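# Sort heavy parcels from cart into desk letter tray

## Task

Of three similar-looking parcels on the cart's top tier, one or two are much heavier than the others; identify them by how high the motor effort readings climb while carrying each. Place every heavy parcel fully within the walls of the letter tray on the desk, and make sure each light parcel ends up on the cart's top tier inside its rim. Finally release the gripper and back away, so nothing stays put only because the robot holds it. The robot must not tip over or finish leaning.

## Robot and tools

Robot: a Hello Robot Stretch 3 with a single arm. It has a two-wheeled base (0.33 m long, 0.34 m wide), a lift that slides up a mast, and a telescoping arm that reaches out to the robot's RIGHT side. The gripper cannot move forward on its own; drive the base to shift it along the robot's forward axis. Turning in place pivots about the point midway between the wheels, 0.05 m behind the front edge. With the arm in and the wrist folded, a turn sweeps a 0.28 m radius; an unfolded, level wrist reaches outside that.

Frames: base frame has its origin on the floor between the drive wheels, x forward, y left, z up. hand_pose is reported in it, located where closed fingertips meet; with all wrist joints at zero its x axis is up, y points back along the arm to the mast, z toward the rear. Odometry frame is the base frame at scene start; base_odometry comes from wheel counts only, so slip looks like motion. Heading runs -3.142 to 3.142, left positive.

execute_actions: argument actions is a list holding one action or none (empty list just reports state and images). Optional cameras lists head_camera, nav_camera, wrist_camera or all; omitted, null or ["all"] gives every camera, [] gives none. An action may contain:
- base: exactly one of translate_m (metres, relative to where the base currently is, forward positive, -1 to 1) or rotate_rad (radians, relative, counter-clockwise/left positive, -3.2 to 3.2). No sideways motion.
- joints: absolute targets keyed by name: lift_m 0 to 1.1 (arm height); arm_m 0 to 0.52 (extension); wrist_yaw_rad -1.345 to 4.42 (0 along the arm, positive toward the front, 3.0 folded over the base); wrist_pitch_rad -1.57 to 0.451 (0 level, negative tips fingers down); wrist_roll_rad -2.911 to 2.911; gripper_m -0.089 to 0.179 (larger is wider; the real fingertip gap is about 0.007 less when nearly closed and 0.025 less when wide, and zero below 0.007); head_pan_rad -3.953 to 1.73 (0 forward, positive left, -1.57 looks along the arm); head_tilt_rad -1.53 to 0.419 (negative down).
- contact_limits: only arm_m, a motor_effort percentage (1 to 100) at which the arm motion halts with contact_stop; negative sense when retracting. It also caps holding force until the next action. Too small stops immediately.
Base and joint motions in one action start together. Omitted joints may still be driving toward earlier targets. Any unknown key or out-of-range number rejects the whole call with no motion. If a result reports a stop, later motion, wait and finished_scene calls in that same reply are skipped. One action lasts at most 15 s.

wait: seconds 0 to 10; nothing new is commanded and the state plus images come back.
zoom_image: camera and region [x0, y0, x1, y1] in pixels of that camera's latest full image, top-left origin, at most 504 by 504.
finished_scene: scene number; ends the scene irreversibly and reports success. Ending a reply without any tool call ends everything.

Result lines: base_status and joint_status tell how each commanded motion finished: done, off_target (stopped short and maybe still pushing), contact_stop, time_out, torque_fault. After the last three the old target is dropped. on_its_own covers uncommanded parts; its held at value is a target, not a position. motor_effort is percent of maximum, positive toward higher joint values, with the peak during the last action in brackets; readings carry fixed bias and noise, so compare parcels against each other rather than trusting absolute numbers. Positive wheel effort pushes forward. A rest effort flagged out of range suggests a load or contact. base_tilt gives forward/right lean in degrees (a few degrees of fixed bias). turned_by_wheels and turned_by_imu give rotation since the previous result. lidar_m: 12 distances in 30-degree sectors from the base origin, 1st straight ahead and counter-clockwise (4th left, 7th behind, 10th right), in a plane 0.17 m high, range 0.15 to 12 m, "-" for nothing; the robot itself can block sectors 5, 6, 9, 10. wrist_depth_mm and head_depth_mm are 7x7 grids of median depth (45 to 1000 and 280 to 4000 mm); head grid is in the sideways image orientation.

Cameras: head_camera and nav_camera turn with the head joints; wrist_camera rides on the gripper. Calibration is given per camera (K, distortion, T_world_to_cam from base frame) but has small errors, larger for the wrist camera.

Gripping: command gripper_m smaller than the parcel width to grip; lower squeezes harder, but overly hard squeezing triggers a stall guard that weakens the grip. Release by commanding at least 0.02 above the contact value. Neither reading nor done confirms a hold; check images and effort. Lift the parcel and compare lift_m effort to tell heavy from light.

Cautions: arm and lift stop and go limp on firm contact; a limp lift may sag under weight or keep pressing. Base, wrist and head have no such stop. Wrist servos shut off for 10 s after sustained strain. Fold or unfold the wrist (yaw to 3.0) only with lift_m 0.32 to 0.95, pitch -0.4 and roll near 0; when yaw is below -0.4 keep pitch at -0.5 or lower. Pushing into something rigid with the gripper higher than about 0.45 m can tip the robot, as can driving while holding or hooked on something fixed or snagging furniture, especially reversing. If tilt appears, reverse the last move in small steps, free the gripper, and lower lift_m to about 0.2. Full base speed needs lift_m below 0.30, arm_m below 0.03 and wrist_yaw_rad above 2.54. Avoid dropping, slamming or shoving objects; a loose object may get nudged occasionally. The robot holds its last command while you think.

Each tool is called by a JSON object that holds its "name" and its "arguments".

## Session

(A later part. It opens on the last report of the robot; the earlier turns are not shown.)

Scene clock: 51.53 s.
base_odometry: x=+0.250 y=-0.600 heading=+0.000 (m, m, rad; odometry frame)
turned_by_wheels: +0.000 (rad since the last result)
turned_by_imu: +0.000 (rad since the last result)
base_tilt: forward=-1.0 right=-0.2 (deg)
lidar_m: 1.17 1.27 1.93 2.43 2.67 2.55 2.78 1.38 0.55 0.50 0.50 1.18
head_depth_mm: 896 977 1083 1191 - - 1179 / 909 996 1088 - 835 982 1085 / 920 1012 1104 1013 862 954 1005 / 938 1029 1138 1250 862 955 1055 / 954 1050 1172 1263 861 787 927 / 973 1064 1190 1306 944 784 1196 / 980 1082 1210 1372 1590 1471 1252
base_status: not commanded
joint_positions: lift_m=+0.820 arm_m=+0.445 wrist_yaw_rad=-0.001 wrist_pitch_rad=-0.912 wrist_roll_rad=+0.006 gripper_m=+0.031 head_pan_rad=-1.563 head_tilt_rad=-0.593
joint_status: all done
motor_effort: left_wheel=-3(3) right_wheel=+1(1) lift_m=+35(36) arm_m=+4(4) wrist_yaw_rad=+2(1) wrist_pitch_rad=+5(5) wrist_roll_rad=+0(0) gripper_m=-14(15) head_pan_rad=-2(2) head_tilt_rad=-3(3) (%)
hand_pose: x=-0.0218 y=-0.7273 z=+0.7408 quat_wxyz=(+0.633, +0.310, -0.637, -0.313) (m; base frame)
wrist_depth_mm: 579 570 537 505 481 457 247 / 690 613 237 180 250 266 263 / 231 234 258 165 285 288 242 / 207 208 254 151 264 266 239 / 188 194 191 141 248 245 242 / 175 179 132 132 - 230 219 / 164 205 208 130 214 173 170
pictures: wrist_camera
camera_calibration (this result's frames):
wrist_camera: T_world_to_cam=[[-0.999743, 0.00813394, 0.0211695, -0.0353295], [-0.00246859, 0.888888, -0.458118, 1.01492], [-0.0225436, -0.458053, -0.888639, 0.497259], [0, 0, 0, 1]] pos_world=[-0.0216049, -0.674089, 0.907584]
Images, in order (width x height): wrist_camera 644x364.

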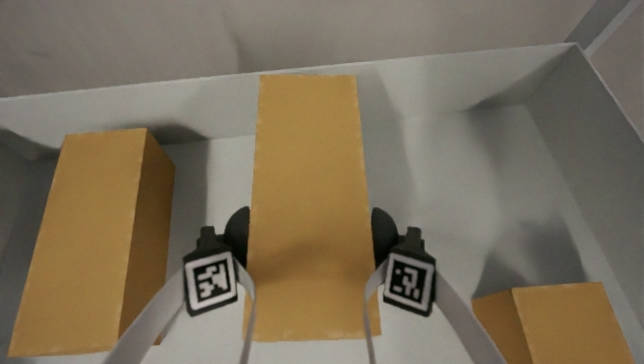

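{"name": "execute_actions", "arguments": {"actions": [{"joints":{"lift_m":0.772}}], "cameras": []}}

{"name": "execute_actions", "arguments": {"actions": [{"joints":{"gripper_m":0.095}}], "cameras": []}}

{"name": "execute_actions", "arguments": {"actions": [{"joints":{"lift_m":0.85}}], "cameras": []}}

{"name": "execute_actions", "arguments": {"actions": [{"base":{"translate_m":0.135},"joints":{"arm_m":0.44}}], "cameras": ["wrist_camera"]}}

Scene clock: 54.17 s.
base_odometry: x=+0.250 y=-0.600 heading=+0.000 (m, m, rad; odometry frame)
turned_by_wheels: +0.000 (rad since the last result)
turned_by_imu: +0.001 (rad since the last result)
base_tilt: forward=-1.0 right=-0.1 (deg)
lidar_m: 1.17 1.26 1.93 2.43 2.67 2.55 2.78 1.38 0.55 0.50 0.50 1.18
head_depth_mm: 896 977 1077 1211 1281 - - / 906 1001 1099 1177 836 958 1055 / 924 1011 1124 - 862 953 1054 / 936 1030 1142 1241 856 953 1053 / 954 1053 1161 1274 858 784 929 / 966 1070 1189 1305 948 788 1199 / 984 1082 1225 1381 1564 1473 1244
base_status: not commanded
joint_positions: lift_m=+0.772 arm_m=+0.445 wrist_yaw_rad=-0.001 wrist_pitch_rad=-0.913 wrist_roll_rad=+0.006 gripper_m=+0.031 head_pan_rad=-1.563 head_tilt_rad=-0.593
joint_status: all done
motor_effort: left_wheel=-3(3) right_wheel=+2(1) lift_m=+16(31) arm_m=+4(4) wrist_yaw_rad=+1(1) wrist_pitch_rad=+5(5) wrist_roll_rad=+0(0) gripper_m=-14(14) head_pan_rad=-2(2) head_tilt_rad=-2(3) (%)
hand_pose: x=-0.0218 y=-0.7273 z=+0.6937 quat_wxyz=(+0.633, +0.310, -0.637, -0.313) (m; base frame)
wrist_depth_mm: 527 187 192 197 205 216 216 / 185 205 216 181 243 251 228 / 162 206 222 165 230 232 226 / 150 201 206 152 212 214 215 / 141 186 168 141 199 197 200 / 135 174 132 131 - 183 136 / 141 166 167 129 171 168 129
pictures: none
No camera images: the call's "cameras" was empty. Leave "cameras" out to get every camera's image.

Scene clock: 55.30 s.
base_odometry: x=+0.250 y=-0.600 heading=+0.000 (m, m, rad; odometry frame)
turned_by_wheels: +0.000 (rad since the last result)
turned_by_imu: +0.000 (rad since the last result)
base_tilt: forward=-1.0 right=-0.2 (deg)
lidar_m: 1.17 1.27 1.93 2.42 2.66 2.55 2.79 1.38 0.55 0.50 0.50 1.18
head_depth_mm: 897 977 1079 1206 1299 - - / 908 997 1099 1178 835 958 1058 / 924 1016 1127 - 861 952 1062 / 939 1028 1143 1241 861 955 1059 / 953 1046 1169 1273 860 786 930 / 968 1068 1189 1309 942 784 1195 / 987 1090 1215 1360 1582 1468 1254
base_status: not commanded
joint_positions: lift_m=+0.772 arm_m=+0.445 wrist_yaw_rad=-0.001 wrist_pitch_rad=-0.912 wrist_roll_rad=+0.006 gripper_m=+0.095 head_pan_rad=-1.563 head_tilt_rad=-0.593
joint_status: all done
motor_effort: left_wheel=-3(4) right_wheel=+1(1) lift_m=+16(16) arm_m=+4(4) wrist_yaw_rad=+1(1) wrist_pitch_rad=+4(5) wrist_roll_rad=+0(0) gripper_m=+1(100) head_pan_rad=-2(2) head_tilt_rad=-3(3) (%)
hand_pose: x=-0.0218 y=-0.7274 z=+0.6938 quat_wxyz=(+0.633, +0.310, -0.637, -0.313) (m; base frame)
wrist_depth_mm: 530 187 191 198 204 216 214 / 187 206 216 181 241 250 228 / 163 206 224 165 231 232 226 / 150 200 205 153 210 213 214 / 140 181 188 142 200 199 200 / 136 165 175 132 179 184 136 / 137 167 168 152 170 168 130
pictures: none
No camera images: the call's "cameras" was empty. Leave "cameras" out to get every camera's image.

Scene clock: 56.83 s.
base_odometry: x=+0.250 y=-0.600 heading=+0.000 (m, m, rad; odometry frame)
turned_by_wheels: +0.000 (rad since the last result)
turned_by_imu: +0.000 (rad since the last result)
base_tilt: forward=-1.1 right=-0.2 (deg)
lidar_m: 1.17 1.27 1.93 2.42 2.67 2.55 2.78 1.38 0.55 0.50 0.50 1.18
head_depth_mm: 895 981 1075 1173 - - 1180 / 909 1001 1073 1015 816 957 1083 / 924 1013 1097 1001 871 954 1056 / 935 1031 1136 1245 862 957 1054 / 960 1050 1164 1263 856 786 935 / 969 1070 1190 1305 942 786 1195 / 980 1085 1208 1378 1583 1471 1244
base_status: not commanded
joint_positions: lift_m=+0.850 arm_m=+0.445 wrist_yaw_rad=-0.001 wrist_pitch_rad=-0.911 wrist_roll_rad=+0.006 gripper_m=+0.095 head_pan_rad=-1.563 head_tilt_rad=-0.593
joint_status: all done
motor_effort: left_wheel=-3(3) right_wheel=+1(2) lift_m=+34(36) arm_m=+4(4) wrist_yaw_rad=+1(1) wrist_pitch_rad=+4(4) wrist_roll_rad=+0(0) gripper_m=-1(0) head_pan_rad=-2(2) head_tilt_rad=-2(3) (%)
hand_pose: x=-0.0218 y=-0.7276 z=+0.7711 quat_wxyz=(+0.633, +0.310, -0.637, -0.313) (m; base frame)
wrist_depth_mm: 588 551 526 498 480 456 431 / 733 677 630 599 536 288 507 / 261 266 271 275 314 313 575 / 278 236 294 241 296 301 263 / 260 219 273 222 280 277 245 / 243 207 254 207 258 261 247 / 230 221 236 199 240 200 232
pictures: none
No camera images: the call's "cameras" was empty. Leave "cameras" out to get every camera's image.

Scene clock: 59.50 s.
base_odometry: x=+0.385 y=-0.600 heading=+0.000 (m, m, rad; odometry frame)
turned_by_wheels: +0.000 (rad since the last result)
turned_by_imu: +0.001 (rad since the last result)
base_tilt: forward=-1.0 right=-0.2 (deg)
lidar_m: 1.04 1.12 1.71 2.45 2.69 2.68 2.78 1.41 0.53 0.48 1.24 1.04
head_depth_mm: 913 999 1104 1184 - - 1020 / 927 1012 1104 985 856 962 1062 / 942 1029 1110 980 869 788 938 / 957 1051 1158 1271 860 786 1057 / 973 1068 1185 1321 1506 1438 1260 / 991 1084 1213 1365 1570 1474 1251 / 1005 1106 1237 1390 1600 1468 1244
base_status: done
joint_positions: lift_m=+0.850 arm_m=+0.440 wrist_yaw_rad=-0.001 wrist_pitch_rad=-0.911 wrist_roll_rad=+0.006 gripper_m=+0.095 head_pan_rad=-1.563 head_tilt_rad=-0.593
joint_status: all done
motor_effort: left_wheel=-2(3) right_wheel=+1(9) lift_m=+34(34) arm_m=-3(2) wrist_yaw_rad=+1(1) wrist_pitch_rad=+4(4) wrist_roll_rad=+0(0) gripper_m=+0(0) head_pan_rad=-2(2) head_tilt_rad=-3(3) (%)
hand_pose: x=-0.0218 y=-0.7234 z=+0.7711 quat_wxyz=(+0.633, +0.310, -0.637, -0.313) (m; base frame)
wrist_depth_mm: 613 598 557 543 509 488 464 / 765 671 663 633 600 551 512 / 974 874 265 272 277 296 319 / - - 285 239 295 245 301 / 942 937 273 222 276 224 283 / 872 887 253 207 256 208 261 / 798 813 236 199 242 235 243
pictures: wrist_camera
camera_calibration (this result's frames):
wrist_camera: T_world_to_cam=[[-0.999743, 0.00816884, 0.0211591, -0.0359689], [-0.00246773, 0.888178, -0.459493, 1.02586], [-0.0225466, -0.459427, -0.887929, 0.524377], [0, 0, 0, 1]] pos_world=[-0.0216052, -0.669937, 0.937745]
Images, in order (width x height): wrist_camera 644x364.

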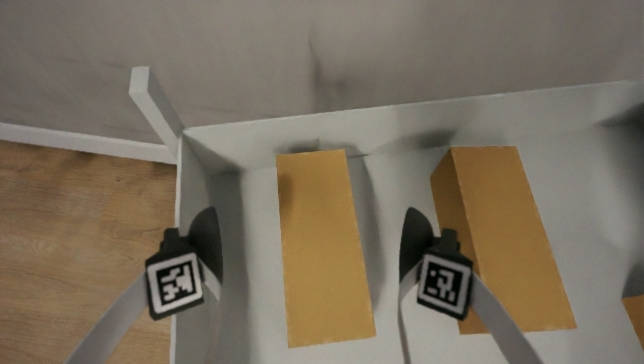

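{"name": "execute_actions", "arguments": {"actions": [{"base":{"translate_m":-0.01},"joints":{"arm_m":0.43,"lift_m":0.81,"gripper_m":0.088}}], "cameras": ["wrist_camera"]}}

{"name": "execute_actions", "arguments": {"actions": [{"joints":{"lift_m":0.772}}], "cameras": ["wrist_camera"]}}

{"name": "execute_actions", "arguments": {"actions": [{"joints":{"gripper_m":0.03}}], "cameras": []}}

{"name": "execute_actions", "arguments": {"actions": [{"joints":{"lift_m":0.82}}], "cameras": ["wrist_camera"]}}

Scene clock: 63.40 s.
base_odometry: x=+0.375 y=-0.600 heading=+0.000 (m, m, rad; odometry frame)
turned_by_wheels: +0.000 (rad since the last result)
turned_by_imu: +0.001 (rad since the last result)
base_tilt: forward=-1.1 right=-0.2 (deg)
lidar_m: 1.05 1.14 1.73 2.44 2.69 2.68 2.77 1.40 0.53 0.48 1.23 1.06
head_depth_mm: 914 995 1099 1172 954 - - / 925 1013 1113 - 842 960 1054 / 938 1032 1130 - 860 786 937 / 953 1048 1160 1270 858 768 912 / 972 1065 1185 1313 1511 1471 1249 / 987 1084 1216 1369 1570 1479 1252 / 1003 1105 1239 1395 1599 1465 1248
base_status: done
joint_positions: lift_m=+0.810 arm_m=+0.430 wrist_yaw_rad=-0.001 wrist_pitch_rad=-0.911 wrist_roll_rad=+0.006 gripper_m=+0.088 head_pan_rad=-1.563 head_tilt_rad=-0.593
joint_status: all done
motor_effort: left_wheel=-2(8) right_wheel=+1(4) lift_m=+16(30) arm_m=-3(5) wrist_yaw_rad=+1(1) wrist_pitch_rad=+4(4) wrist_roll_rad=+0(0) gripper_m=+1(44) head_pan_rad=-2(3) head_tilt_rad=-3(2) (%)
hand_pose: x=-0.0218 y=-0.7134 z=+0.7320 quat_wxyz=(+0.633, +0.310, -0.637, -0.313) (m; base frame)
wrist_depth_mm: 630 559 561 535 524 480 457 / 779 222 229 236 240 256 277 / - 250 250 215 267 215 279 / 951 239 249 197 249 198 261 / 893 227 233 182 235 186 237 / 828 819 214 169 216 173 217 / 765 174 204 202 205 209 208
pictures: wrist_camera
camera_calibration (this result's frames):
wrist_camera: T_world_to_cam=[[-0.999743, 0.00817186, 0.021158, -0.0352198], [-0.00246797, 0.888108, -0.459628, 0.999082], [-0.0225466, -0.459562, -0.887859, 0.494078], [0, 0, 0, 1]] pos_world=[-0.0216052, -0.659945, 0.898623]
Images, in order (width x height): wrist_camera 644x364.

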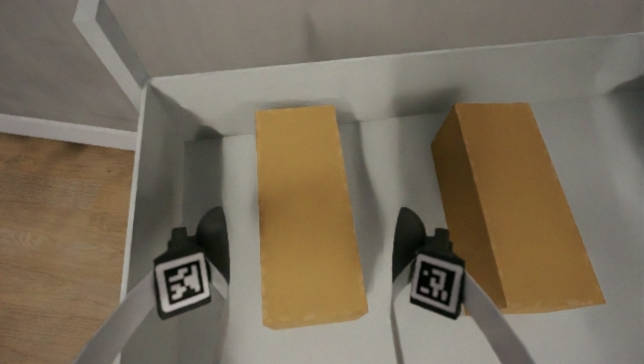

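Scene clock: 64.57 s.
base_odometry: x=+0.375 y=-0.600 heading=+0.000 (m, m, rad; odometry frame)
turned_by_wheels: +0.000 (rad since the last result)
turned_by_imu: +0.000 (rad since the last result)
base_tilt: forward=-1.0 right=-0.2 (deg)
lidar_m: 1.05 1.14 1.73 2.44 2.69 2.67 2.77 1.41 0.53 0.48 1.23 1.05
head_depth_mm: 912 995 1098 1163 844 - - / 925 1019 1115 1200 843 957 1057 / 938 1029 1140 - 861 792 934 / 951 1047 1159 1260 858 766 912 / 970 1071 1187 1310 1513 1468 1248 / 988 1091 1203 1367 1571 1475 1256 / 1002 1107 1230 1388 1613 1472 1249
base_status: not commanded
joint_positions: lift_m=+0.772 arm_m=+0.430 wrist_yaw_rad=-0.001 wrist_pitch_rad=-0.911 wrist_roll_rad=+0.006 gripper_m=+0.088 head_pan_rad=-1.563 head_tilt_rad=-0.593
joint_status: all done
motor_effort: left_wheel=-2(3) right_wheel=+1(1) lift_m=+15(15) arm_m=-3(3) wrist_yaw_rad=+1(1) wrist_pitch_rad=+4(4) wrist_roll_rad=+0(0) gripper_m=-1(0) head_pan_rad=-2(2) head_tilt_rad=-3(3) (%)
hand_pose: x=-0.0218 y=-0.7135 z=+0.6940 quat_wxyz=(+0.633, +0.310, -0.637, -0.313) (m; base frame)
wrist_depth_mm: 619 181 189 197 201 211 224 / 765 193 206 184 242 187 251 / 985 184 223 166 230 174 176 / 906 177 206 152 213 166 158 / 839 167 190 142 199 167 145 / 788 142 176 132 179 166 137 / 722 166 169 170 172 173 175
pictures: wrist_camera
camera_calibration (this result's frames):
wrist_camera: T_world_to_cam=[[-0.999743, 0.00817283, 0.0211578, -0.0344152], [-0.00246775, 0.888093, -0.459657, 0.981636], [-0.0225468, -0.459591, -0.887844, 0.460317], [0, 0, 0, 1]] pos_world=[-0.0216053, -0.659945, 0.860635]
Images, in order (width x height): wrist_camera 644x364.

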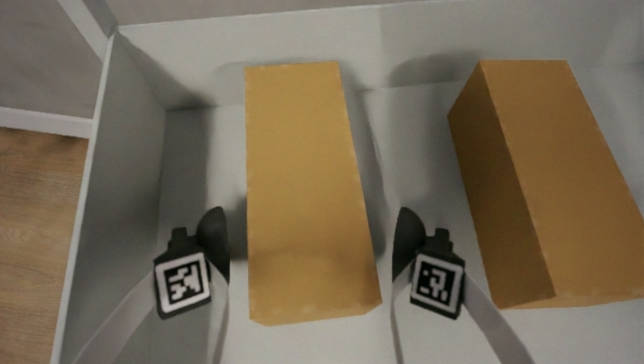

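Scene clock: 65.63 s.
base_odometry: x=+0.375 y=-0.600 heading=+0.000 (m, m, rad; odometry frame)
turned_by_wheels: +0.000 (rad since the last result)
turned_by_imu: +0.000 (rad since the last result)
base_tilt: forward=-1.0 right=-0.1 (deg)
lidar_m: 1.04 1.14 1.73 2.44 2.69 2.66 2.78 1.41 0.53 0.48 1.23 1.06
head_depth_mm: 909 995 1096 1160 862 - - / 921 1011 1124 1197 843 955 1059 / 940 1029 1144 - 861 789 932 / 950 1048 1162 1257 860 766 910 / 969 1066 1182 1311 1515 1472 1249 / 991 1090 1210 1367 1561 1475 1253 / 1001 1105 1237 1390 1610 1465 1253
base_status: not commanded
joint_positions: lift_m=+0.772 arm_m=+0.430 wrist_yaw_rad=-0.001 wrist_pitch_rad=-0.911 wrist_roll_rad=+0.006 gripper_m=+0.031 head_pan_rad=-1.563 head_tilt_rad=-0.593
joint_status: all done
motor_effort: left_wheel=-2(2) right_wheel=+1(1) lift_m=+16(16) arm_m=-4(3) wrist_yaw_rad=+1(1) wrist_pitch_rad=+4(4) wrist_roll_rad=+0(0) gripper_m=-15(100) head_pan_rad=-2(2) head_tilt_rad=-2(2) (%)
hand_pose: x=-0.0217 y=-0.7134 z=+0.6939 quat_wxyz=(+0.633, +0.310, -0.637, -0.313) (m; base frame)
wrist_depth_mm: 630 180 191 196 199 210 222 / 779 193 204 183 241 187 252 / 934 184 221 166 228 175 175 / 906 176 204 152 211 166 157 / 845 169 168 142 199 167 145 / 787 151 133 132 - 168 137 / 422 164 169 168 172 172 174
pictures: none
No camera images: the call's "cameras" was empty. Leave "cameras" out to get every camera's image.

Scene clock: 66.90 s.
base_odometry: x=+0.375 y=-0.600 heading=+0.000 (m, m, rad; odometry frame)
turned_by_wheels: +0.000 (rad since the last result)
turned_by_imu: +0.000 (rad since the last result)
base_tilt: forward=-1.0 right=-0.1 (deg)
lidar_m: 1.04 1.14 1.73 2.44 2.69 2.67 2.78 1.40 0.53 0.48 1.24 1.05
head_depth_mm: 911 997 1100 1175 - - 1086 / 926 1010 1109 - 844 958 1057 / 938 1031 1126 - 861 788 935 / 955 1051 1160 1264 858 768 909 / 968 1066 1180 1304 1517 1480 1252 / 982 1091 1209 1363 1557 1479 1250 / 1003 1105 1235 1397 1621 1469 1243
base_status: not commanded
joint_positions: lift_m=+0.819 arm_m=+0.430 wrist_yaw_rad=-0.001 wrist_pitch_rad=-0.939 wrist_roll_rad=+0.006 gripper_m=+0.031 head_pan_rad=-1.563 head_tilt_rad=-0.593
joint_status: all done
motor_effort: left_wheel=-3(3) right_wheel=+1(1) lift_m=+38(38) arm_m=-3(3) wrist_yaw_rad=+1(1) wrist_pitch_rad=+14(15) wrist_roll_rad=+0(0) gripper_m=-15(15) head_pan_rad=-2(2) head_tilt_rad=-4(3) (%)
hand_pose: x=-0.0217 y=-0.7073 z=+0.7371 quat_wxyz=(+0.629, +0.319, -0.632, -0.321) (m; base frame)
wrist_depth_mm: 647 581 582 561 530 490 461 / 781 232 232 238 251 261 290 / - 857 263 217 272 219 283 / 943 236 253 176 253 202 261 / 876 221 195 150 238 191 240 / 848 804 133 131 - 187 225 / 795 202 206 147 212 214 214
pictures: wrist_camera
camera_calibration (this result's frames):
wrist_camera: T_world_to_cam=[[-0.999747, 0.00707198, 0.0213407, -0.036217], [-0.0029043, 0.900656, -0.434522, 0.986349], [-0.0222935, -0.434475, -0.900408, 0.528488], [0, 0, 0, 1]] pos_world=[-0.0215613, -0.658491, 0.905218]
Images, in order (width x height): wrist_camera 644x364.

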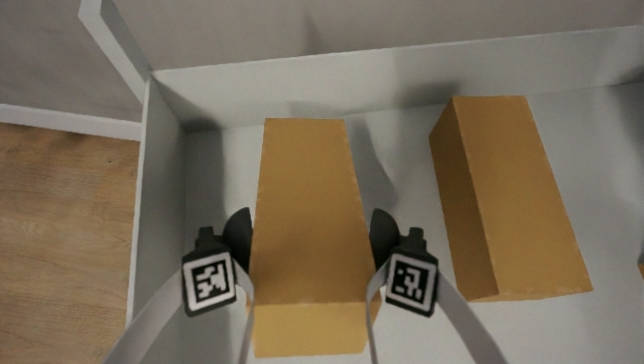

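{"name": "execute_actions", "arguments": {"actions": [{"joints":{"lift_m":0.774}}], "cameras": []}}

{"name": "execute_actions", "arguments": {"actions": [{"joints":{"gripper_m":0.088}}], "cameras": []}}

{"name": "execute_actions", "arguments": {"actions": [{"joints":{"arm_m":0.465}}], "cameras": ["wrist_camera"]}}

{"name": "execute_actions", "arguments": {"actions": [{"joints":{"gripper_m":0.02}}], "cameras": []}}

{"name": "execute_actions", "arguments": {"actions": [{"joints":{"lift_m":0.95}}], "cameras": ["wrist_camera"]}}

Scene clock: 70.20 s.
base_odometry: x=+0.375 y=-0.600 heading=+0.000 (m, m, rad; odometry frame)
turned_by_wheels: +0.000 (rad since the last result)
turned_by_imu: +0.001 (rad since the last result)
base_tilt: forward=-1.0 right=-0.2 (deg)
lidar_m: 1.05 1.14 1.73 2.45 2.69 2.68 2.77 1.41 0.53 0.47 1.23 1.06
head_depth_mm: 911 998 1103 1163 845 - - / 926 1012 1117 1206 843 957 1059 / 940 1030 1144 - 865 791 934 / 953 1051 1165 1258 861 767 912 / 970 1064 1192 1308 1512 1475 1257 / 987 1086 1207 1367 1557 1468 1250 / 1000 1106 1235 1392 1599 1480 1243
base_status: not commanded
joint_positions: lift_m=+0.775 arm_m=+0.430 wrist_yaw_rad=-0.001 wrist_pitch_rad=-0.916 wrist_roll_rad=+0.006 gripper_m=+0.031 head_pan_rad=-1.563 head_tilt_rad=-0.593
joint_status: all done
motor_effort: left_wheel=-2(3) right_wheel=+1(1) lift_m=+13(36) arm_m=-2(4) wrist_yaw_rad=+1(1) wrist_pitch_rad=+6(15) wrist_roll_rad=+0(1) gripper_m=-13(15) head_pan_rad=-2(2) head_tilt_rad=-4(3) (%)
hand_pose: x=-0.0217 y=-0.7121 z=+0.6953 quat_wxyz=(+0.632, +0.312, -0.636, -0.314) (m; base frame)
wrist_depth_mm: 625 181 192 197 202 213 223 / 764 196 215 182 243 190 253 / 942 184 227 168 231 176 178 / 903 175 207 155 215 166 160 / 836 168 147 144 201 168 147 / 777 151 136 134 - 181 141 / 730 146 171 170 173 175 175
pictures: none
No camera images: the call's "cameras" was empty. Leave "cameras" out to get every camera's image.

Scene clock: 71.27 s.
base_odometry: x=+0.375 y=-0.600 heading=+0.000 (m, m, rad; odometry frame)
turned_by_wheels: +0.000 (rad since the last result)
turned_by_imu: +0.000 (rad since the last result)
base_tilt: forward=-1.0 right=-0.1 (deg)
lidar_m: 1.05 1.14 1.73 2.45 2.69 2.67 2.77 1.41 0.53 0.48 1.23 1.05
head_depth_mm: 912 1000 1099 1164 847 - - / 928 1014 1121 1206 840 964 1062 / 940 1027 1144 - 860 787 934 / 956 1052 1161 1269 862 769 915 / 972 1066 1193 1320 1516 1467 1249 / 986 1089 1207 1365 1563 1473 1245 / 1005 1107 1232 1403 1604 1472 1249
base_status: not commanded
joint_positions: lift_m=+0.774 arm_m=+0.430 wrist_yaw_rad=-0.001 wrist_pitch_rad=-0.912 wrist_roll_rad=+0.006 gripper_m=+0.088 head_pan_rad=-1.563 head_tilt_rad=-0.593
joint_status: all done
motor_effort: left_wheel=-2(2) right_wheel=+1(1) lift_m=+15(15) arm_m=-2(2) wrist_yaw_rad=+1(1) wrist_pitch_rad=+4(6) wrist_roll_rad=+0(0) gripper_m=+0(98) head_pan_rad=-2(2) head_tilt_rad=-3(3) (%)
hand_pose: x=-0.0217 y=-0.7131 z=+0.6958 quat_wxyz=(+0.633, +0.310, -0.637, -0.313) (m; base frame)
wrist_depth_mm: 623 181 194 196 203 210 223 / 772 194 212 184 241 191 255 / 959 185 227 167 232 178 230 / 889 177 208 155 216 167 160 / 857 165 192 144 200 168 147 / 791 141 179 134 180 168 139 / 742 167 171 170 173 175 176
pictures: none
No camera images: the call's "cameras" was empty. Leave "cameras" out to get every camera's image.

Scene clock: 72.57 s.
base_odometry: x=+0.375 y=-0.600 heading=+0.000 (m, m, rad; odometry frame)
turned_by_wheels: +0.000 (rad since the last result)
turned_by_imu: +0.000 (rad since the last result)
base_tilt: forward=-1.0 right=-0.2 (deg)
lidar_m: 1.05 1.14 1.73 2.44 2.69 2.67 2.77 1.40 0.53 0.48 1.23 1.06
head_depth_mm: 912 999 1101 1163 848 - - / 920 1008 1123 1198 852 959 1059 / 946 1031 1134 - 861 790 935 / 955 1055 1161 1259 857 767 913 / 965 1070 1178 1316 1518 1477 1254 / 987 1085 1214 1361 1559 1467 1258 / 1001 1112 1237 1397 1615 1469 1244
base_status: not commanded
joint_positions: lift_m=+0.774 arm_m=+0.465 wrist_yaw_rad=-0.001 wrist_pitch_rad=-0.911 wrist_roll_rad=+0.006 gripper_m=+0.088 head_pan_rad=-1.563 head_tilt_rad=-0.593
joint_status: all done
motor_effort: left_wheel=-2(3) right_wheel=+1(1) lift_m=+15(15) arm_m=+4(2) wrist_yaw_rad=+1(1) wrist_pitch_rad=+4(4) wrist_roll_rad=+0(0) gripper_m=-1(2) head_pan_rad=-2(2) head_tilt_rad=-3(3) (%)
hand_pose: x=-0.0217 y=-0.7476 z=+0.6959 quat_wxyz=(+0.633, +0.310, -0.637, -0.313) (m; base frame)
wrist_depth_mm: 538 559 530 505 480 447 419 / 409 171 178 183 192 204 219 / 870 182 201 168 228 176 230 / 884 188 207 156 214 164 160 / 823 177 192 144 200 166 147 / 460 149 178 134 182 156 137 / 128 167 167 126 173 156 128
pictures: wrist_camera
camera_calibration (this result's frames):
wrist_camera: T_world_to_cam=[[-0.999747, 0.00766142, 0.0211607, -0.0344925], [-0.00291379, 0.888289, -0.459276, 1.01272], [-0.0223155, -0.459221, -0.888042, 0.446782], [0, 0, 0, 1]] pos_world=[-0.0215627, -0.694155, 0.86261]
Images, in order (width x height): wrist_camera 644x364.

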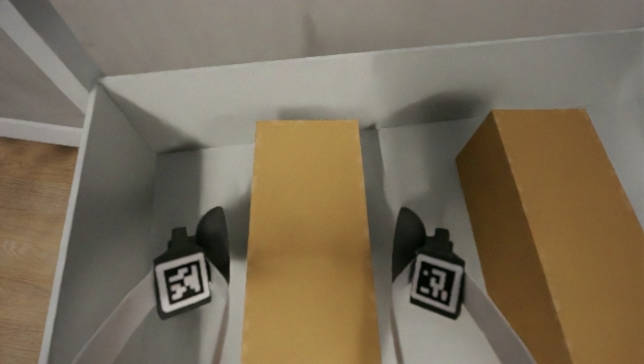

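Scene clock: 73.73 s.
base_odometry: x=+0.375 y=-0.600 heading=+0.000 (m, m, rad; odometry frame)
turned_by_wheels: +0.000 (rad since the last result)
turned_by_imu: +0.000 (rad since the last result)
base_tilt: forward=-1.0 right=-0.1 (deg)
lidar_m: 1.04 1.14 1.73 2.44 2.69 2.67 2.78 1.40 0.53 0.48 1.23 1.05
head_depth_mm: 909 994 1095 1162 847 - - / 923 1012 1116 1210 852 956 1065 / 940 1028 1135 - 860 791 933 / 955 1049 1161 1265 859 764 909 / 968 1070 1187 1305 1514 1473 1251 / 985 1085 1209 1363 1568 1477 1254 / 1001 1106 1233 1396 1601 1466 1245
base_status: not commanded
joint_positions: lift_m=+0.774 arm_m=+0.465 wrist_yaw_rad=-0.001 wrist_pitch_rad=-0.919 wrist_roll_rad=+0.006 gripper_m=+0.021 head_pan_rad=-1.563 head_tilt_rad=-0.593
joint_status: all done
motor_effort: left_wheel=-2(2) right_wheel=+0(1) lift_m=+18(17) arm_m=+3(4) wrist_yaw_rad=+1(1) wrist_pitch_rad=+7(7) wrist_roll_rad=+0(0) gripper_m=-19(100) head_pan_rad=-2(2) head_tilt_rad=-3(2) (%)
hand_pose: x=-0.0217 y=-0.7460 z=+0.6948 quat_wxyz=(+0.632, +0.312, -0.635, -0.315) (m; base frame)
wrist_depth_mm: 538 553 532 502 472 448 197 / 674 169 176 181 195 207 220 / 889 184 206 165 225 174 175 / 888 188 206 153 213 165 157 / 815 180 146 142 199 166 145 / 453 161 134 133 - 166 135 / 126 155 168 124 170 156 127
pictures: none
No camera images: the call's "cameras" was empty. Leave "cameras" out to get every camera's image.

Scene clock: 76.17 s.
base_odometry: x=+0.375 y=-0.600 heading=+0.000 (m, m, rad; odometry frame)
turned_by_wheels: +0.000 (rad since the last result)
turned_by_imu: +0.001 (rad since the last result)
base_tilt: forward=-1.0 right=-0.1 (deg)
lidar_m: 1.04 1.14 1.73 2.44 2.70 2.68 2.77 1.40 0.53 0.48 1.23 1.06
head_depth_mm: 909 994 - 1020 842 962 1022 / 930 992 1145 1211 859 961 1057 / 939 1005 1170 1213 877 790 937 / 953 1051 1159 974 886 766 910 / 969 1066 1185 1314 1525 1474 1247 / 984 1085 1211 1375 1591 1473 1248 / 1003 1104 1233 1400 1595 1483 1254
base_status: not commanded
joint_positions: lift_m=+0.949 arm_m=+0.465 wrist_yaw_rad=-0.001 wrist_pitch_rad=-0.935 wrist_roll_rad=+0.006 gripper_m=+0.021 head_pan_rad=-1.563 head_tilt_rad=-0.593
joint_status: all done
motor_effort: left_wheel=-2(1) right_wheel=+0(0) lift_m=+38(39) arm_m=+3(3) wrist_yaw_rad=+1(1) wrist_pitch_rad=+13(14) wrist_roll_rad=+0(0) gripper_m=-18(18) head_pan_rad=-2(2) head_tilt_rad=-3(3) (%)
hand_pose: x=-0.0217 y=-0.7425 z=+0.8677 quat_wxyz=(+0.629, +0.317, -0.633, -0.320) (m; base frame)
wrist_depth_mm: 590 573 536 521 492 477 456 / 729 691 659 627 592 552 521 / - 936 811 165 711 665 598 / - - 927 154 387 393 365 / - - 147 142 323 379 367 / 924 954 135 133 - 352 353 / 874 918 288 125 319 331 289
pictures: wrist_camera
camera_calibration (this result's frames):
wrist_camera: T_world_to_cam=[[-0.999749, 0.00690805, 0.021314, -0.0388199], [-0.00313182, 0.898859, -0.438227, 1.07664], [-0.0221856, -0.438184, -0.898612, 0.626434], [0, 0, 0, 1]] pos_world=[-0.0215405, -0.692988, 1.03556]
Images, in order (width x height): wrist_camera 644x364.

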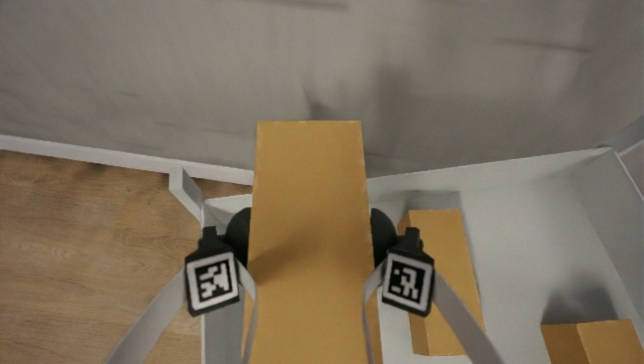

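{"name": "execute_actions", "arguments": {"actions": [{"joints":{"arm_m":0.02,"head_pan_rad":0.3,"head_tilt_rad":-0.3}}], "cameras": []}}

{"name": "execute_actions", "arguments": {"actions": [{"base":{"rotate_rad":2.44},"joints":{"lift_m":1.1,"wrist_pitch_rad":-0.3}}], "cameras": []}}

{"name": "execute_actions", "arguments": {"actions": [{"base":{"translate_m":1.0}}], "cameras": []}}

{"name": "execute_actions", "arguments": {"actions": [{"base":{"translate_m":0.6}}]}}

Scene clock: 84.27 s.
base_odometry: x=+0.375 y=-0.600 heading=+0.000 (m, m, rad; odometry frame)
turned_by_wheels: +0.000 (rad since the last result)
turned_by_imu: +0.002 (rad since the last result)
base_tilt: forward=-1.0 right=-0.2 (deg)
lidar_m: 1.04 1.14 1.73 2.45 2.69 2.68 2.77 1.40 0.53 0.48 1.23 1.05
head_depth_mm: 1405 1463 1523 1344 1038 1099 1160 / 1454 1534 1607 1327 1091 1155 1217 / 1516 1599 1687 1324 1144 1218 1298 / 1584 1670 1758 1327 1216 1294 1412 / 1664 1757 1847 1308 1278 1369 1459 / 1747 1842 1952 1317 1352 1460 1537 / 1832 1953 2057 1399 1447 1556 1538
base_status: not commanded
joint_positions: lift_m=+0.949 arm_m=+0.020 wrist_yaw_rad=-0.001 wrist_pitch_rad=-0.935 wrist_roll_rad=+0.006 gripper_m=+0.021 head_pan_rad=+0.293 head_tilt_rad=-0.310
joint_status: all done
motor_effort: left_wheel=-2(2) right_wheel=+0(0) lift_m=+38(38) arm_m=-3(2) wrist_yaw_rad=+1(0) wrist_pitch_rad=+13(13) wrist_roll_rad=+0(0) gripper_m=-18(19) head_pan_rad=+2(29) head_tilt_rad=+3(19) (%)
hand_pose: x=-0.0217 y=-0.2981 z=+0.8676 quat_wxyz=(+0.629, +0.318, -0.633, -0.320) (m; base frame)
wrist_depth_mm: - - - 512 511 470 835 / - - - 465 475 428 450 / - - - 165 732 - - / - - - 153 718 - - / - - 145 142 - - - / 953 965 135 133 - - - / 891 891 872 125 923 894 897
pictures: none
No camera images: the call's "cameras" was empty. Leave "cameras" out to get every camera's image.

Scene clock: 89.10 s.
base_odometry: x=+0.375 y=-0.600 heading=+2.440 (m, m, rad; odometry frame)
turned_by_wheels: +2.440 (rad since the last result)
turned_by_imu: +2.452 (rad since the last result)
base_tilt: forward=-1.0 right=-0.2 (deg)
lidar_m: 3.05 2.67 1.67 0.59 0.49 0.48 1.53 1.04 1.07 1.40 2.64 2.45
head_depth_mm: 2986 3113 3243 3528 2734 1951 1559 / 2948 3076 3199 3436 2681 1960 1556 / 2818 2969 3101 3350 2695 1985 1557 / 2783 2918 3004 3228 2651 1964 1531 / 2694 2840 2927 3140 2658 1955 1534 / 2613 2739 2903 3049 2686 1945 1538 / 2550 2680 2855 2941 2649 1952 1536
base_status: done
joint_positions: lift_m=+1.099 arm_m=+0.020 wrist_yaw_rad=+0.000 wrist_pitch_rad=-0.367 wrist_roll_rad=+0.006 gripper_m=+0.021 head_pan_rad=+0.293 head_tilt_rad=-0.310
joint_status: wrist_pitch_rad off_target (ended at -0.367, target -0.300); the others done
motor_effort: left_wheel=-2(8) right_wheel=+1(6) lift_m=+38(40) arm_m=-3(4) wrist_yaw_rad=+0(0) wrist_pitch_rad=+25(26) wrist_roll_rad=+0(0) gripper_m=-17(18) head_pan_rad=+2(3) head_tilt_rad=+4(3) (%)
hand_pose: x=-0.0216 y=-0.3959 z=+1.1237 quat_wxyz=(+0.693, +0.129, -0.697, -0.130) (m; base frame)
wrist_depth_mm: - - - - - - - / - - - - - - - / - - - 166 - 907 815 / - - - 154 - 915 735 / - - 146 143 - 962 765 / - - 135 133 - - 795 / - - - 124 - - 808
pictures: none
No camera images: the call's "cameras" was empty. Leave "cameras" out to get every camera's image.

Scene clock: 100.30 s.
base_odometry: x=-0.389 y=+0.046 heading=+2.440 (m, m, rad; odometry frame)
turned_by_wheels: +0.000 (rad since the last result)
turned_by_imu: +0.005 (rad since the last result)
base_tilt: forward=-1.1 right=-0.2 (deg)
lidar_m: 2.06 1.82 2.31 1.75 1.66 1.24 1.38 1.87 1.91 2.21 1.81 1.92
head_depth_mm: 2182 2295 2437 2602 2686 1975 1550 / 2106 2225 2326 2457 2415 1978 1542 / 2064 2177 2270 2423 2513 1989 1564 / 2015 2103 2213 2343 2463 1958 1546 / 1956 2068 2147 2288 2424 1956 1537 / 1937 2014 2078 2229 2362 1945 1543 / 1862 1950 2039 2152 2270 1912 1529
base_status: done
joint_positions: lift_m=+1.099 arm_m=+0.020 wrist_yaw_rad=+0.000 wrist_pitch_rad=-0.367 wrist_roll_rad=+0.006 gripper_m=+0.021 head_pan_rad=+0.293 head_tilt_rad=-0.310
joint_status: not commanded
motor_effort: left_wheel=-3(3) right_wheel=+2(7) lift_m=+38(38) arm_m=-3(3) wrist_yaw_rad=+1(1) wrist_pitch_rad=+25(25) wrist_roll_rad=+0(0) gripper_m=-17(18) head_pan_rad=+2(2) head_tilt_rad=+3(3) (%)
hand_pose: x=-0.0216 y=-0.3959 z=+1.1237 quat_wxyz=(+0.693, +0.129, -0.697, -0.130) (m; base frame)
wrist_depth_mm: - - - - - - - / - - - - - - - / - - - 165 - - - / - - - 154 - - - / - - 146 143 - - - / - - 134 133 - - - / - - - 124 - - -
pictures: none
No camera images: the call's "cameras" was empty. Leave "cameras" out to get every camera's image.

Scene clock: 107.50 s.
base_odometry: x=-0.847 y=+0.433 heading=+2.440 (m, m, rad; odometry frame)
turned_by_wheels: +0.000 (rad since the last result)
turned_by_imu: +0.003 (rad since the last result)
base_tilt: forward=-0.9 right=-0.2 (deg)
lidar_m: 1.47 1.75 1.40 2.06 1.98 1.77 1.88 2.37 2.43 1.62 1.50 1.83
head_depth_mm: 1679 1772 1878 1324 2152 1967 1556 / 1637 1713 1827 1316 2015 1726 1550 / 1580 1668 1768 1209 2003 1959 1540 / 1558 1640 1726 1124 1935 1969 1544 / 1518 1606 1691 1186 1882 1947 1527 / 1464 1556 1639 1173 1836 1889 1540 / 1445 1532 1600 1172 1773 1842 1541
base_status: done
joint_positions: lift_m=+1.099 arm_m=+0.020 wrist_yaw_rad=+0.000 wrist_pitch_rad=-0.367 wrist_roll_rad=+0.006 gripper_m=+0.021 head_pan_rad=+0.293 head_tilt_rad=-0.310
joint_status: not commanded
motor_effort: left_wheel=-3(3) right_wheel=+2(6) lift_m=+38(38) arm_m=-3(3) wrist_yaw_rad=+1(0) wrist_pitch_rad=+25(25) wrist_roll_rad=+0(0) gripper_m=-16(18) head_pan_rad=+3(3) head_tilt_rad=+3(4) (%)
hand_pose: x=-0.0216 y=-0.3959 z=+1.1237 quat_wxyz=(+0.693, +0.129, -0.697, -0.130) (m; base frame)
wrist_depth_mm: - - - - - - - / - - - - - - - / - - - 167 - - - / - - - 154 - - - / - - 146 142 - - - / - - 134 132 - - - / - - - 124 - - -
pictures: head_camera (sideways: a quarter turn clockwise sets it upright), nav_camera (sideways: a quarter turn counterclockwise sets it upright), wrist_camera
camera_calibration (this result's frames):
head_camera: T_world_to_cam=[[-0.279978, -0.110188, -0.953662, 1.26848], [-0.300909, 0.953403, -0.0218167, 0.0331784], [0.911628, 0.280857, -0.300089, 0.345668], [0, 0, 0, 1]] pos_world=[0.050009, 0.0110555, 1.31416]
nav_camera: T_world_to_cam=[[0.331846, 0.0731087, 0.940496, -1.19197], [0.312437, -0.949239, -0.0364525, 0.0927518], [0.89009, 0.305943, -0.337843, 0.392897], [0, 0, 0, 1]] pos_world=[0.0168562, 0.0549827, 1.25716]
wrist_camera: T_world_to_cam=[[-0.999751, 0.0167601, 0.0147196, -0.0352932], [-0.00380659, 0.522017, -0.852926, 1.19414], [-0.021979, -0.85277, -0.521824, 0.420883], [0, 0, 0, 1]] pos_world=[-0.0214882, -0.263852, 1.23866]
Images, in order (width x height): head_camera 896x504, nav_camera 672x504, wrist_camera 644x364.

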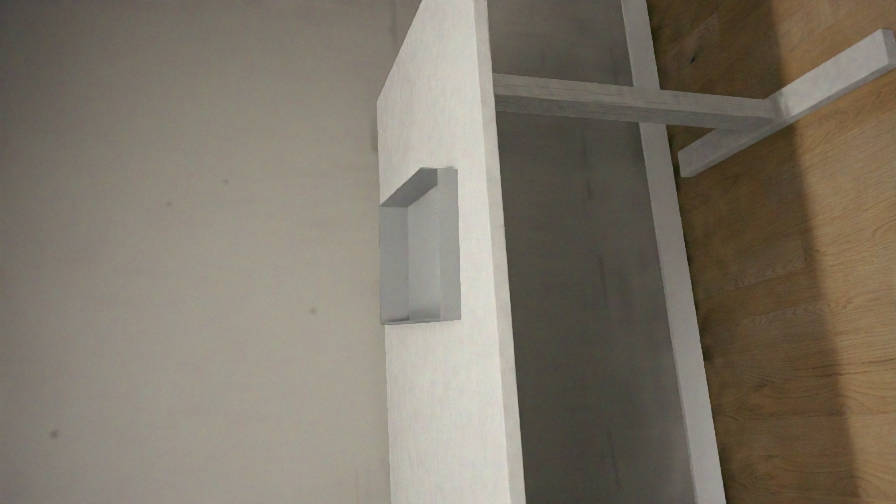

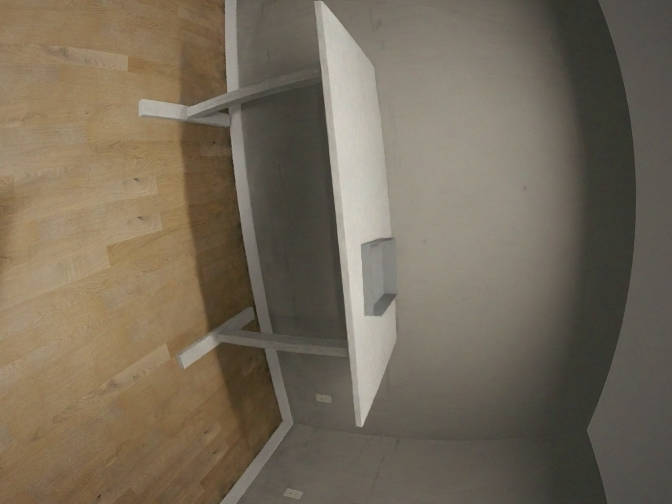

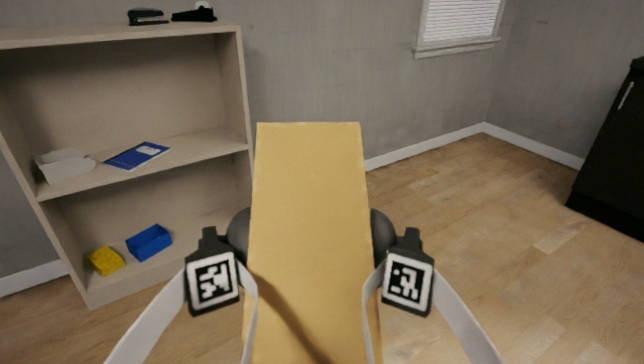

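{"name": "execute_actions", "arguments": {"actions": [{"base":{"translate_m":0.605}}], "cameras": []}}

{"name": "execute_actions", "arguments": {"actions": [{"base":{"rotate_rad":2.12},"joints":{"head_pan_rad":-1.57,"head_tilt_rad":-0.6}}]}}

Scene clock: 118.33 s.
base_odometry: x=-1.309 y=+0.824 heading=+2.439 (m, m, rad; odometry frame)
turned_by_wheels: +0.000 (rad since the last result)
turned_by_imu: +0.004 (rad since the last result)
base_tilt: forward=-1.0 right=-0.2 (deg)
lidar_m: 0.86 1.25 1.19 1.14 2.31 2.34 2.38 2.86 2.17 1.22 1.22 1.50
head_depth_mm: 1178 1259 1335 1408 751 567 1551 / 1150 1219 1289 1329 749 565 1452 / 1125 1180 1261 1191 746 543 1460 / 1099 1158 1218 1191 744 543 1501 / 1067 1122 1184 1178 736 540 1470 / 1047 1099 1151 1183 735 540 1436 / 1023 1070 1123 1161 731 537 1404
base_status: done
joint_positions: lift_m=+1.099 arm_m=+0.020 wrist_yaw_rad=+0.000 wrist_pitch_rad=-0.367 wrist_roll_rad=+0.006 gripper_m=+0.021 head_pan_rad=+0.293 head_tilt_rad=-0.310
joint_status: not commanded
motor_effort: left_wheel=-3(4) right_wheel=+1(7) lift_m=+38(38) arm_m=-3(3) wrist_yaw_rad=+1(0) wrist_pitch_rad=+25(25) wrist_roll_rad=+0(0) gripper_m=-18(19) head_pan_rad=+2(3) head_tilt_rad=+4(4) (%)
hand_pose: x=-0.0216 y=-0.3959 z=+1.1237 quat_wxyz=(+0.693, +0.129, -0.697, -0.130) (m; base frame)
wrist_depth_mm: 895 - - - - - - / 937 - - - - - - / - - - 167 - - - / - - - 154 - - - / - - 146 142 - - - / - - 134 133 - - - / - - - 125 - - -
pictures: none
No camera images: the call's "cameras" was empty. Leave "cameras" out to get every camera's image.

Scene clock: 122.67 s.
base_odometry: x=-1.309 y=+0.824 heading=-1.724 (m, m, rad; odometry frame)
turned_by_wheels: +2.120 (rad since the last result)
turned_by_imu: +2.131 (rad since the last result)
base_tilt: forward=-1.1 right=-0.2 (deg)
lidar_m: 2.27 2.34 2.40 2.86 2.14 1.22 1.25 1.50 0.86 1.25 1.18 1.14
head_depth_mm: - - - - - 1229 1231 / - - - - - 1441 1252 / - - - - - 1484 1250 / 1046 1124 841 575 1647 1483 1258 / 1035 1127 812 621 1619 1482 1254 / 1045 1133 862 619 1630 1475 1249 / 1037 1124 859 617 1609 1472 1241
base_status: done
joint_positions: lift_m=+1.099 arm_m=+0.020 wrist_yaw_rad=+0.000 wrist_pitch_rad=-0.367 wrist_roll_rad=+0.006 gripper_m=+0.021 head_pan_rad=-1.563 head_tilt_rad=-0.592
joint_status: all done
motor_effort: left_wheel=-3(9) right_wheel=+1(7) lift_m=+38(38) arm_m=-3(3) wrist_yaw_rad=+0(1) wrist_pitch_rad=+25(25) wrist_roll_rad=+0(0) gripper_m=-18(17) head_pan_rad=-3(28) head_tilt_rad=-3(20) (%)
hand_pose: x=-0.0216 y=-0.3959 z=+1.1237 quat_wxyz=(+0.693, +0.129, -0.697, -0.130) (m; base frame)
wrist_depth_mm: 844 864 887 886 895 920 862 / 881 910 910 952 960 975 - / 677 664 632 167 699 706 - / 509 514 467 153 536 530 544 / 409 406 145 143 432 427 432 / 345 349 134 133 - 356 357 / 304 305 298 124 305 314 316
pictures: head_camera (sideways: a quarter turn clockwise sets it upright), nav_camera (sideways: a quarter turn counterclockwise sets it upright), wrist_camera
camera_calibration (this result's frames):
head_camera: T_world_to_cam=[[-0.0289463, 0.553805, -0.832143, 1.10841], [0.999508, 0.0261218, -0.0173836, 0.0194671], [0.01211, -0.832236, -0.554289, 0.681938], [0, 0, 0, 1]] pos_world=[0.00436865, -0.0468204, 1.30069]
nav_camera: T_world_to_cam=[[-0.0212678, -0.587928, 0.808633, -1.01782], [-0.998884, -0.0216147, -0.0419868, 0.107941], [0.0421636, -0.808624, -0.586813, 0.722029], [0, 0, 0, 1]] pos_world=[0.0557309, -0.0122204, 1.25127]
wrist_camera: T_world_to_cam=[[-0.999753, 0.0166544, 0.0147233, -0.035315], [-0.00386495, 0.522017, -0.852926, 1.19414], [-0.0218907, -0.852772, -0.521824, 0.420875], [0, 0, 0, 1]] pos_world=[-0.0214777, -0.263864, 1.23866]
Images, in order (width x height): head_camera 896x504, nav_camera 672x504, wrist_camera 644x364.

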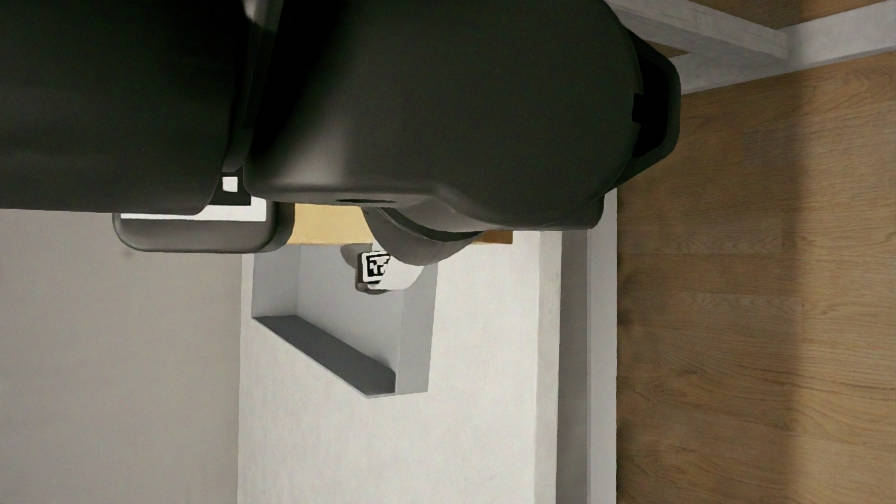

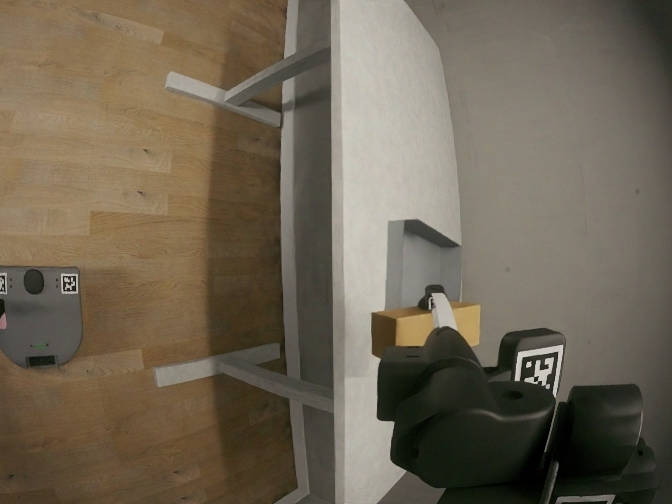

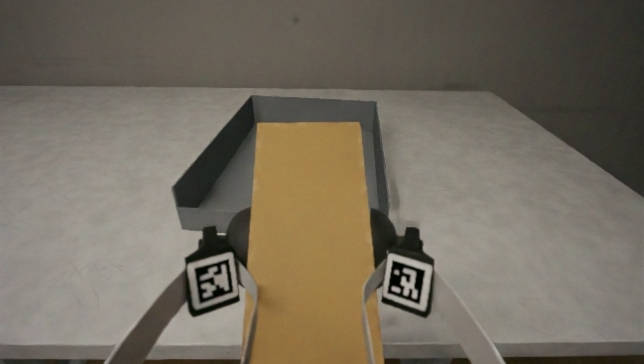

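{"name": "execute_actions", "arguments": {"actions": [{"base":{"translate_m":-0.03},"joints":{"arm_m":0.45,"wrist_pitch_rad":-0.5}}], "cameras": ["wrist_camera"]}}

{"name": "execute_actions", "arguments": {"actions": [{"joints":{"wrist_pitch_rad":-0.88,"arm_m":0.48}}], "cameras": ["wrist_camera","head_camera"]}}

Scene clock: 131.23 s.
base_odometry: x=-1.304 y=+0.853 heading=-1.724 (m, m, rad; odometry frame)
turned_by_wheels: +0.000 (rad since the last result)
turned_by_imu: +0.002 (rad since the last result)
base_tilt: forward=-1.1 right=-0.2 (deg)
lidar_m: 2.30 2.36 2.43 2.86 2.10 1.19 1.24 1.48 0.85 1.25 1.28 1.16
head_depth_mm: 1073 1140 881 627 1014 1226 1228 / 1049 1130 870 624 1639 1496 1260 / - 1135 777 609 1631 1479 1261 / 1043 1118 813 613 1629 1487 1255 / 1043 1128 850 619 1638 1472 1258 / 1045 1134 789 619 1625 1474 1253 / 1044 1128 864 617 1629 1468 1255
base_status: done
joint_positions: lift_m=+1.099 arm_m=+0.450 wrist_yaw_rad=+0.000 wrist_pitch_rad=-0.557 wrist_roll_rad=+0.006 gripper_m=+0.021 head_pan_rad=-1.563 head_tilt_rad=-0.593
joint_status: wrist_pitch_rad off_target (ended at -0.557, target -0.500); the others done
motor_effort: left_wheel=-2(9) right_wheel=+2(4) lift_m=+38(38) arm_m=+4(6) wrist_yaw_rad=+0(0) wrist_pitch_rad=+21(25) wrist_roll_rad=+0(1) gripper_m=-17(18) head_pan_rad=-2(3) head_tilt_rad=-3(3) (%)
hand_pose: x=-0.0216 y=-0.7994 z=+1.0822 quat_wxyz=(+0.678, +0.194, -0.682, -0.195) (m; base frame)
wrist_depth_mm: 507 518 520 533 534 541 539 / 542 554 559 553 566 575 599 / 438 445 449 167 452 458 473 / 363 321 310 153 366 377 383 / 315 301 146 143 325 325 333 / 234 277 134 133 - 285 290 / 225 246 242 124 241 254 257
pictures: wrist_camera
camera_calibration (this result's frames):
wrist_camera: T_world_to_cam=[[-0.999753, 0.013658, 0.0175552, -0.033454], [-0.00377121, 0.673752, -0.738948, 1.36733], [-0.0219203, -0.738831, -0.673534, 0.310405], [0, 0, 0, 1]] pos_world=[-0.0214851, -0.691446, 1.22004]
Images, in order (width x height): wrist_camera 644x364.

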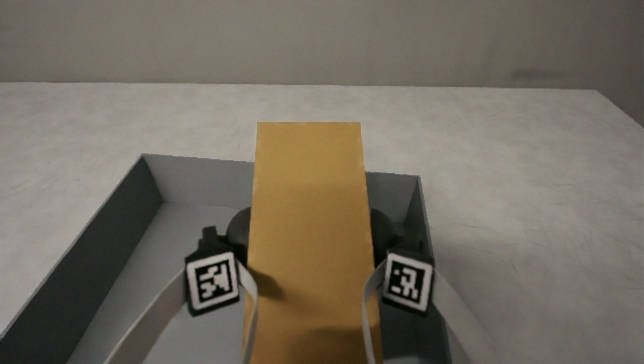

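Scene clock: 132.43 s.
base_odometry: x=-1.304 y=+0.853 heading=-1.724 (m, m, rad; odometry frame)
turned_by_wheels: +0.000 (rad since the last result)
turned_by_imu: +0.000 (rad since the last result)
base_tilt: forward=-1.0 right=-0.2 (deg)
lidar_m: 2.31 2.37 2.42 2.86 2.10 1.19 1.24 1.47 0.85 1.25 1.29 1.16
head_depth_mm: 1075 1139 872 627 1014 1230 1235 / 1055 1132 873 624 1630 1475 1257 / - 1140 742 609 1643 1475 1257 / 1043 1133 772 612 1636 1494 1259 / 1039 1129 849 621 1626 1478 1252 / 1045 1125 789 617 1627 1468 1246 / 1038 1127 857 617 1623 1477 1249
base_status: not commanded
joint_positions: lift_m=+1.099 arm_m=+0.480 wrist_yaw_rad=+0.000 wrist_pitch_rad=-0.914 wrist_roll_rad=+0.006 gripper_m=+0.021 head_pan_rad=-1.563 head_tilt_rad=-0.593
joint_status: all done
motor_effort: left_wheel=-2(2) right_wheel=+2(2) lift_m=+38(38) arm_m=+4(3) wrist_yaw_rad=+0(0) wrist_pitch_rad=+13(23) wrist_roll_rad=+0(0) gripper_m=-18(17) head_pan_rad=-2(2) head_tilt_rad=-3(2) (%)
hand_pose: x=-0.0216 y=-0.7618 z=+1.0204 quat_wxyz=(+0.633, +0.311, -0.636, -0.314) (m; base frame)
wrist_depth_mm: 314 253 255 252 332 333 338 / 234 281 287 283 269 302 304 / 218 266 267 166 262 277 278 / 223 246 243 154 242 255 257 / 221 228 146 143 211 236 240 / 210 213 135 133 - 222 223 / 199 200 197 125 199 207 208
pictures: head_camera (sideways: a quarter turn clockwise sets it upright), wrist_camera
camera_calibration (this result's frames):
head_camera: T_world_to_cam=[[-0.02887, 0.553979, -0.83203, 1.10827], [0.999511, 0.0259854, -0.0173798, 0.0194622], [0.0119926, -0.832125, -0.554458, 0.682159], [0, 0, 0, 1]] pos_world=[0.0043621, -0.0468199, 1.30068]
wrist_camera: T_world_to_cam=[[-0.999751, 0.00695593, 0.021185, -0.0417242], [-0.00347577, 0.889866, -0.456208, 1.17246], [-0.0220251, -0.456169, -0.889621, 0.73232], [0, 0, 0, 1]] pos_world=[-0.0215092, -0.708982, 1.18726]
Images, in order (width x height): head_camera 896x504, wrist_camera 644x364.

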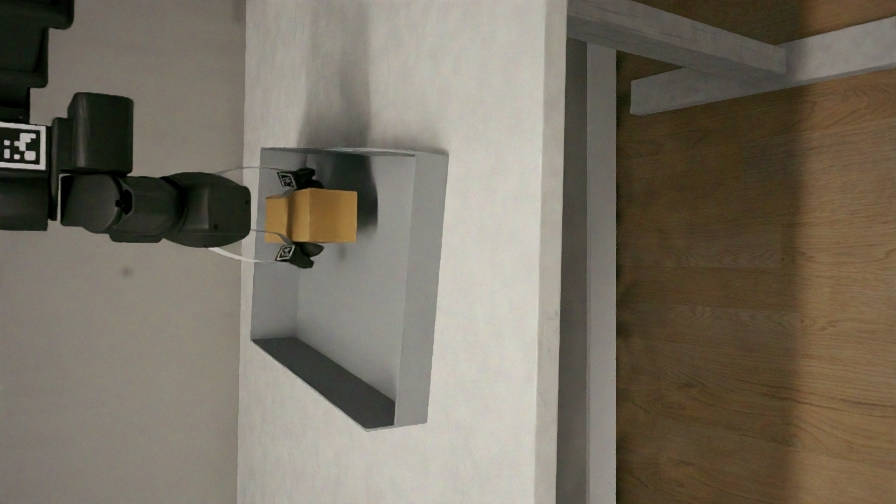

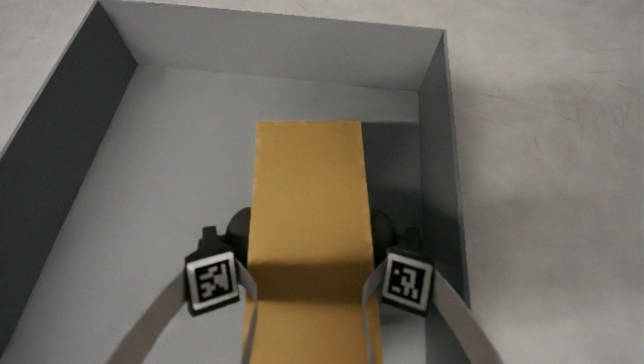

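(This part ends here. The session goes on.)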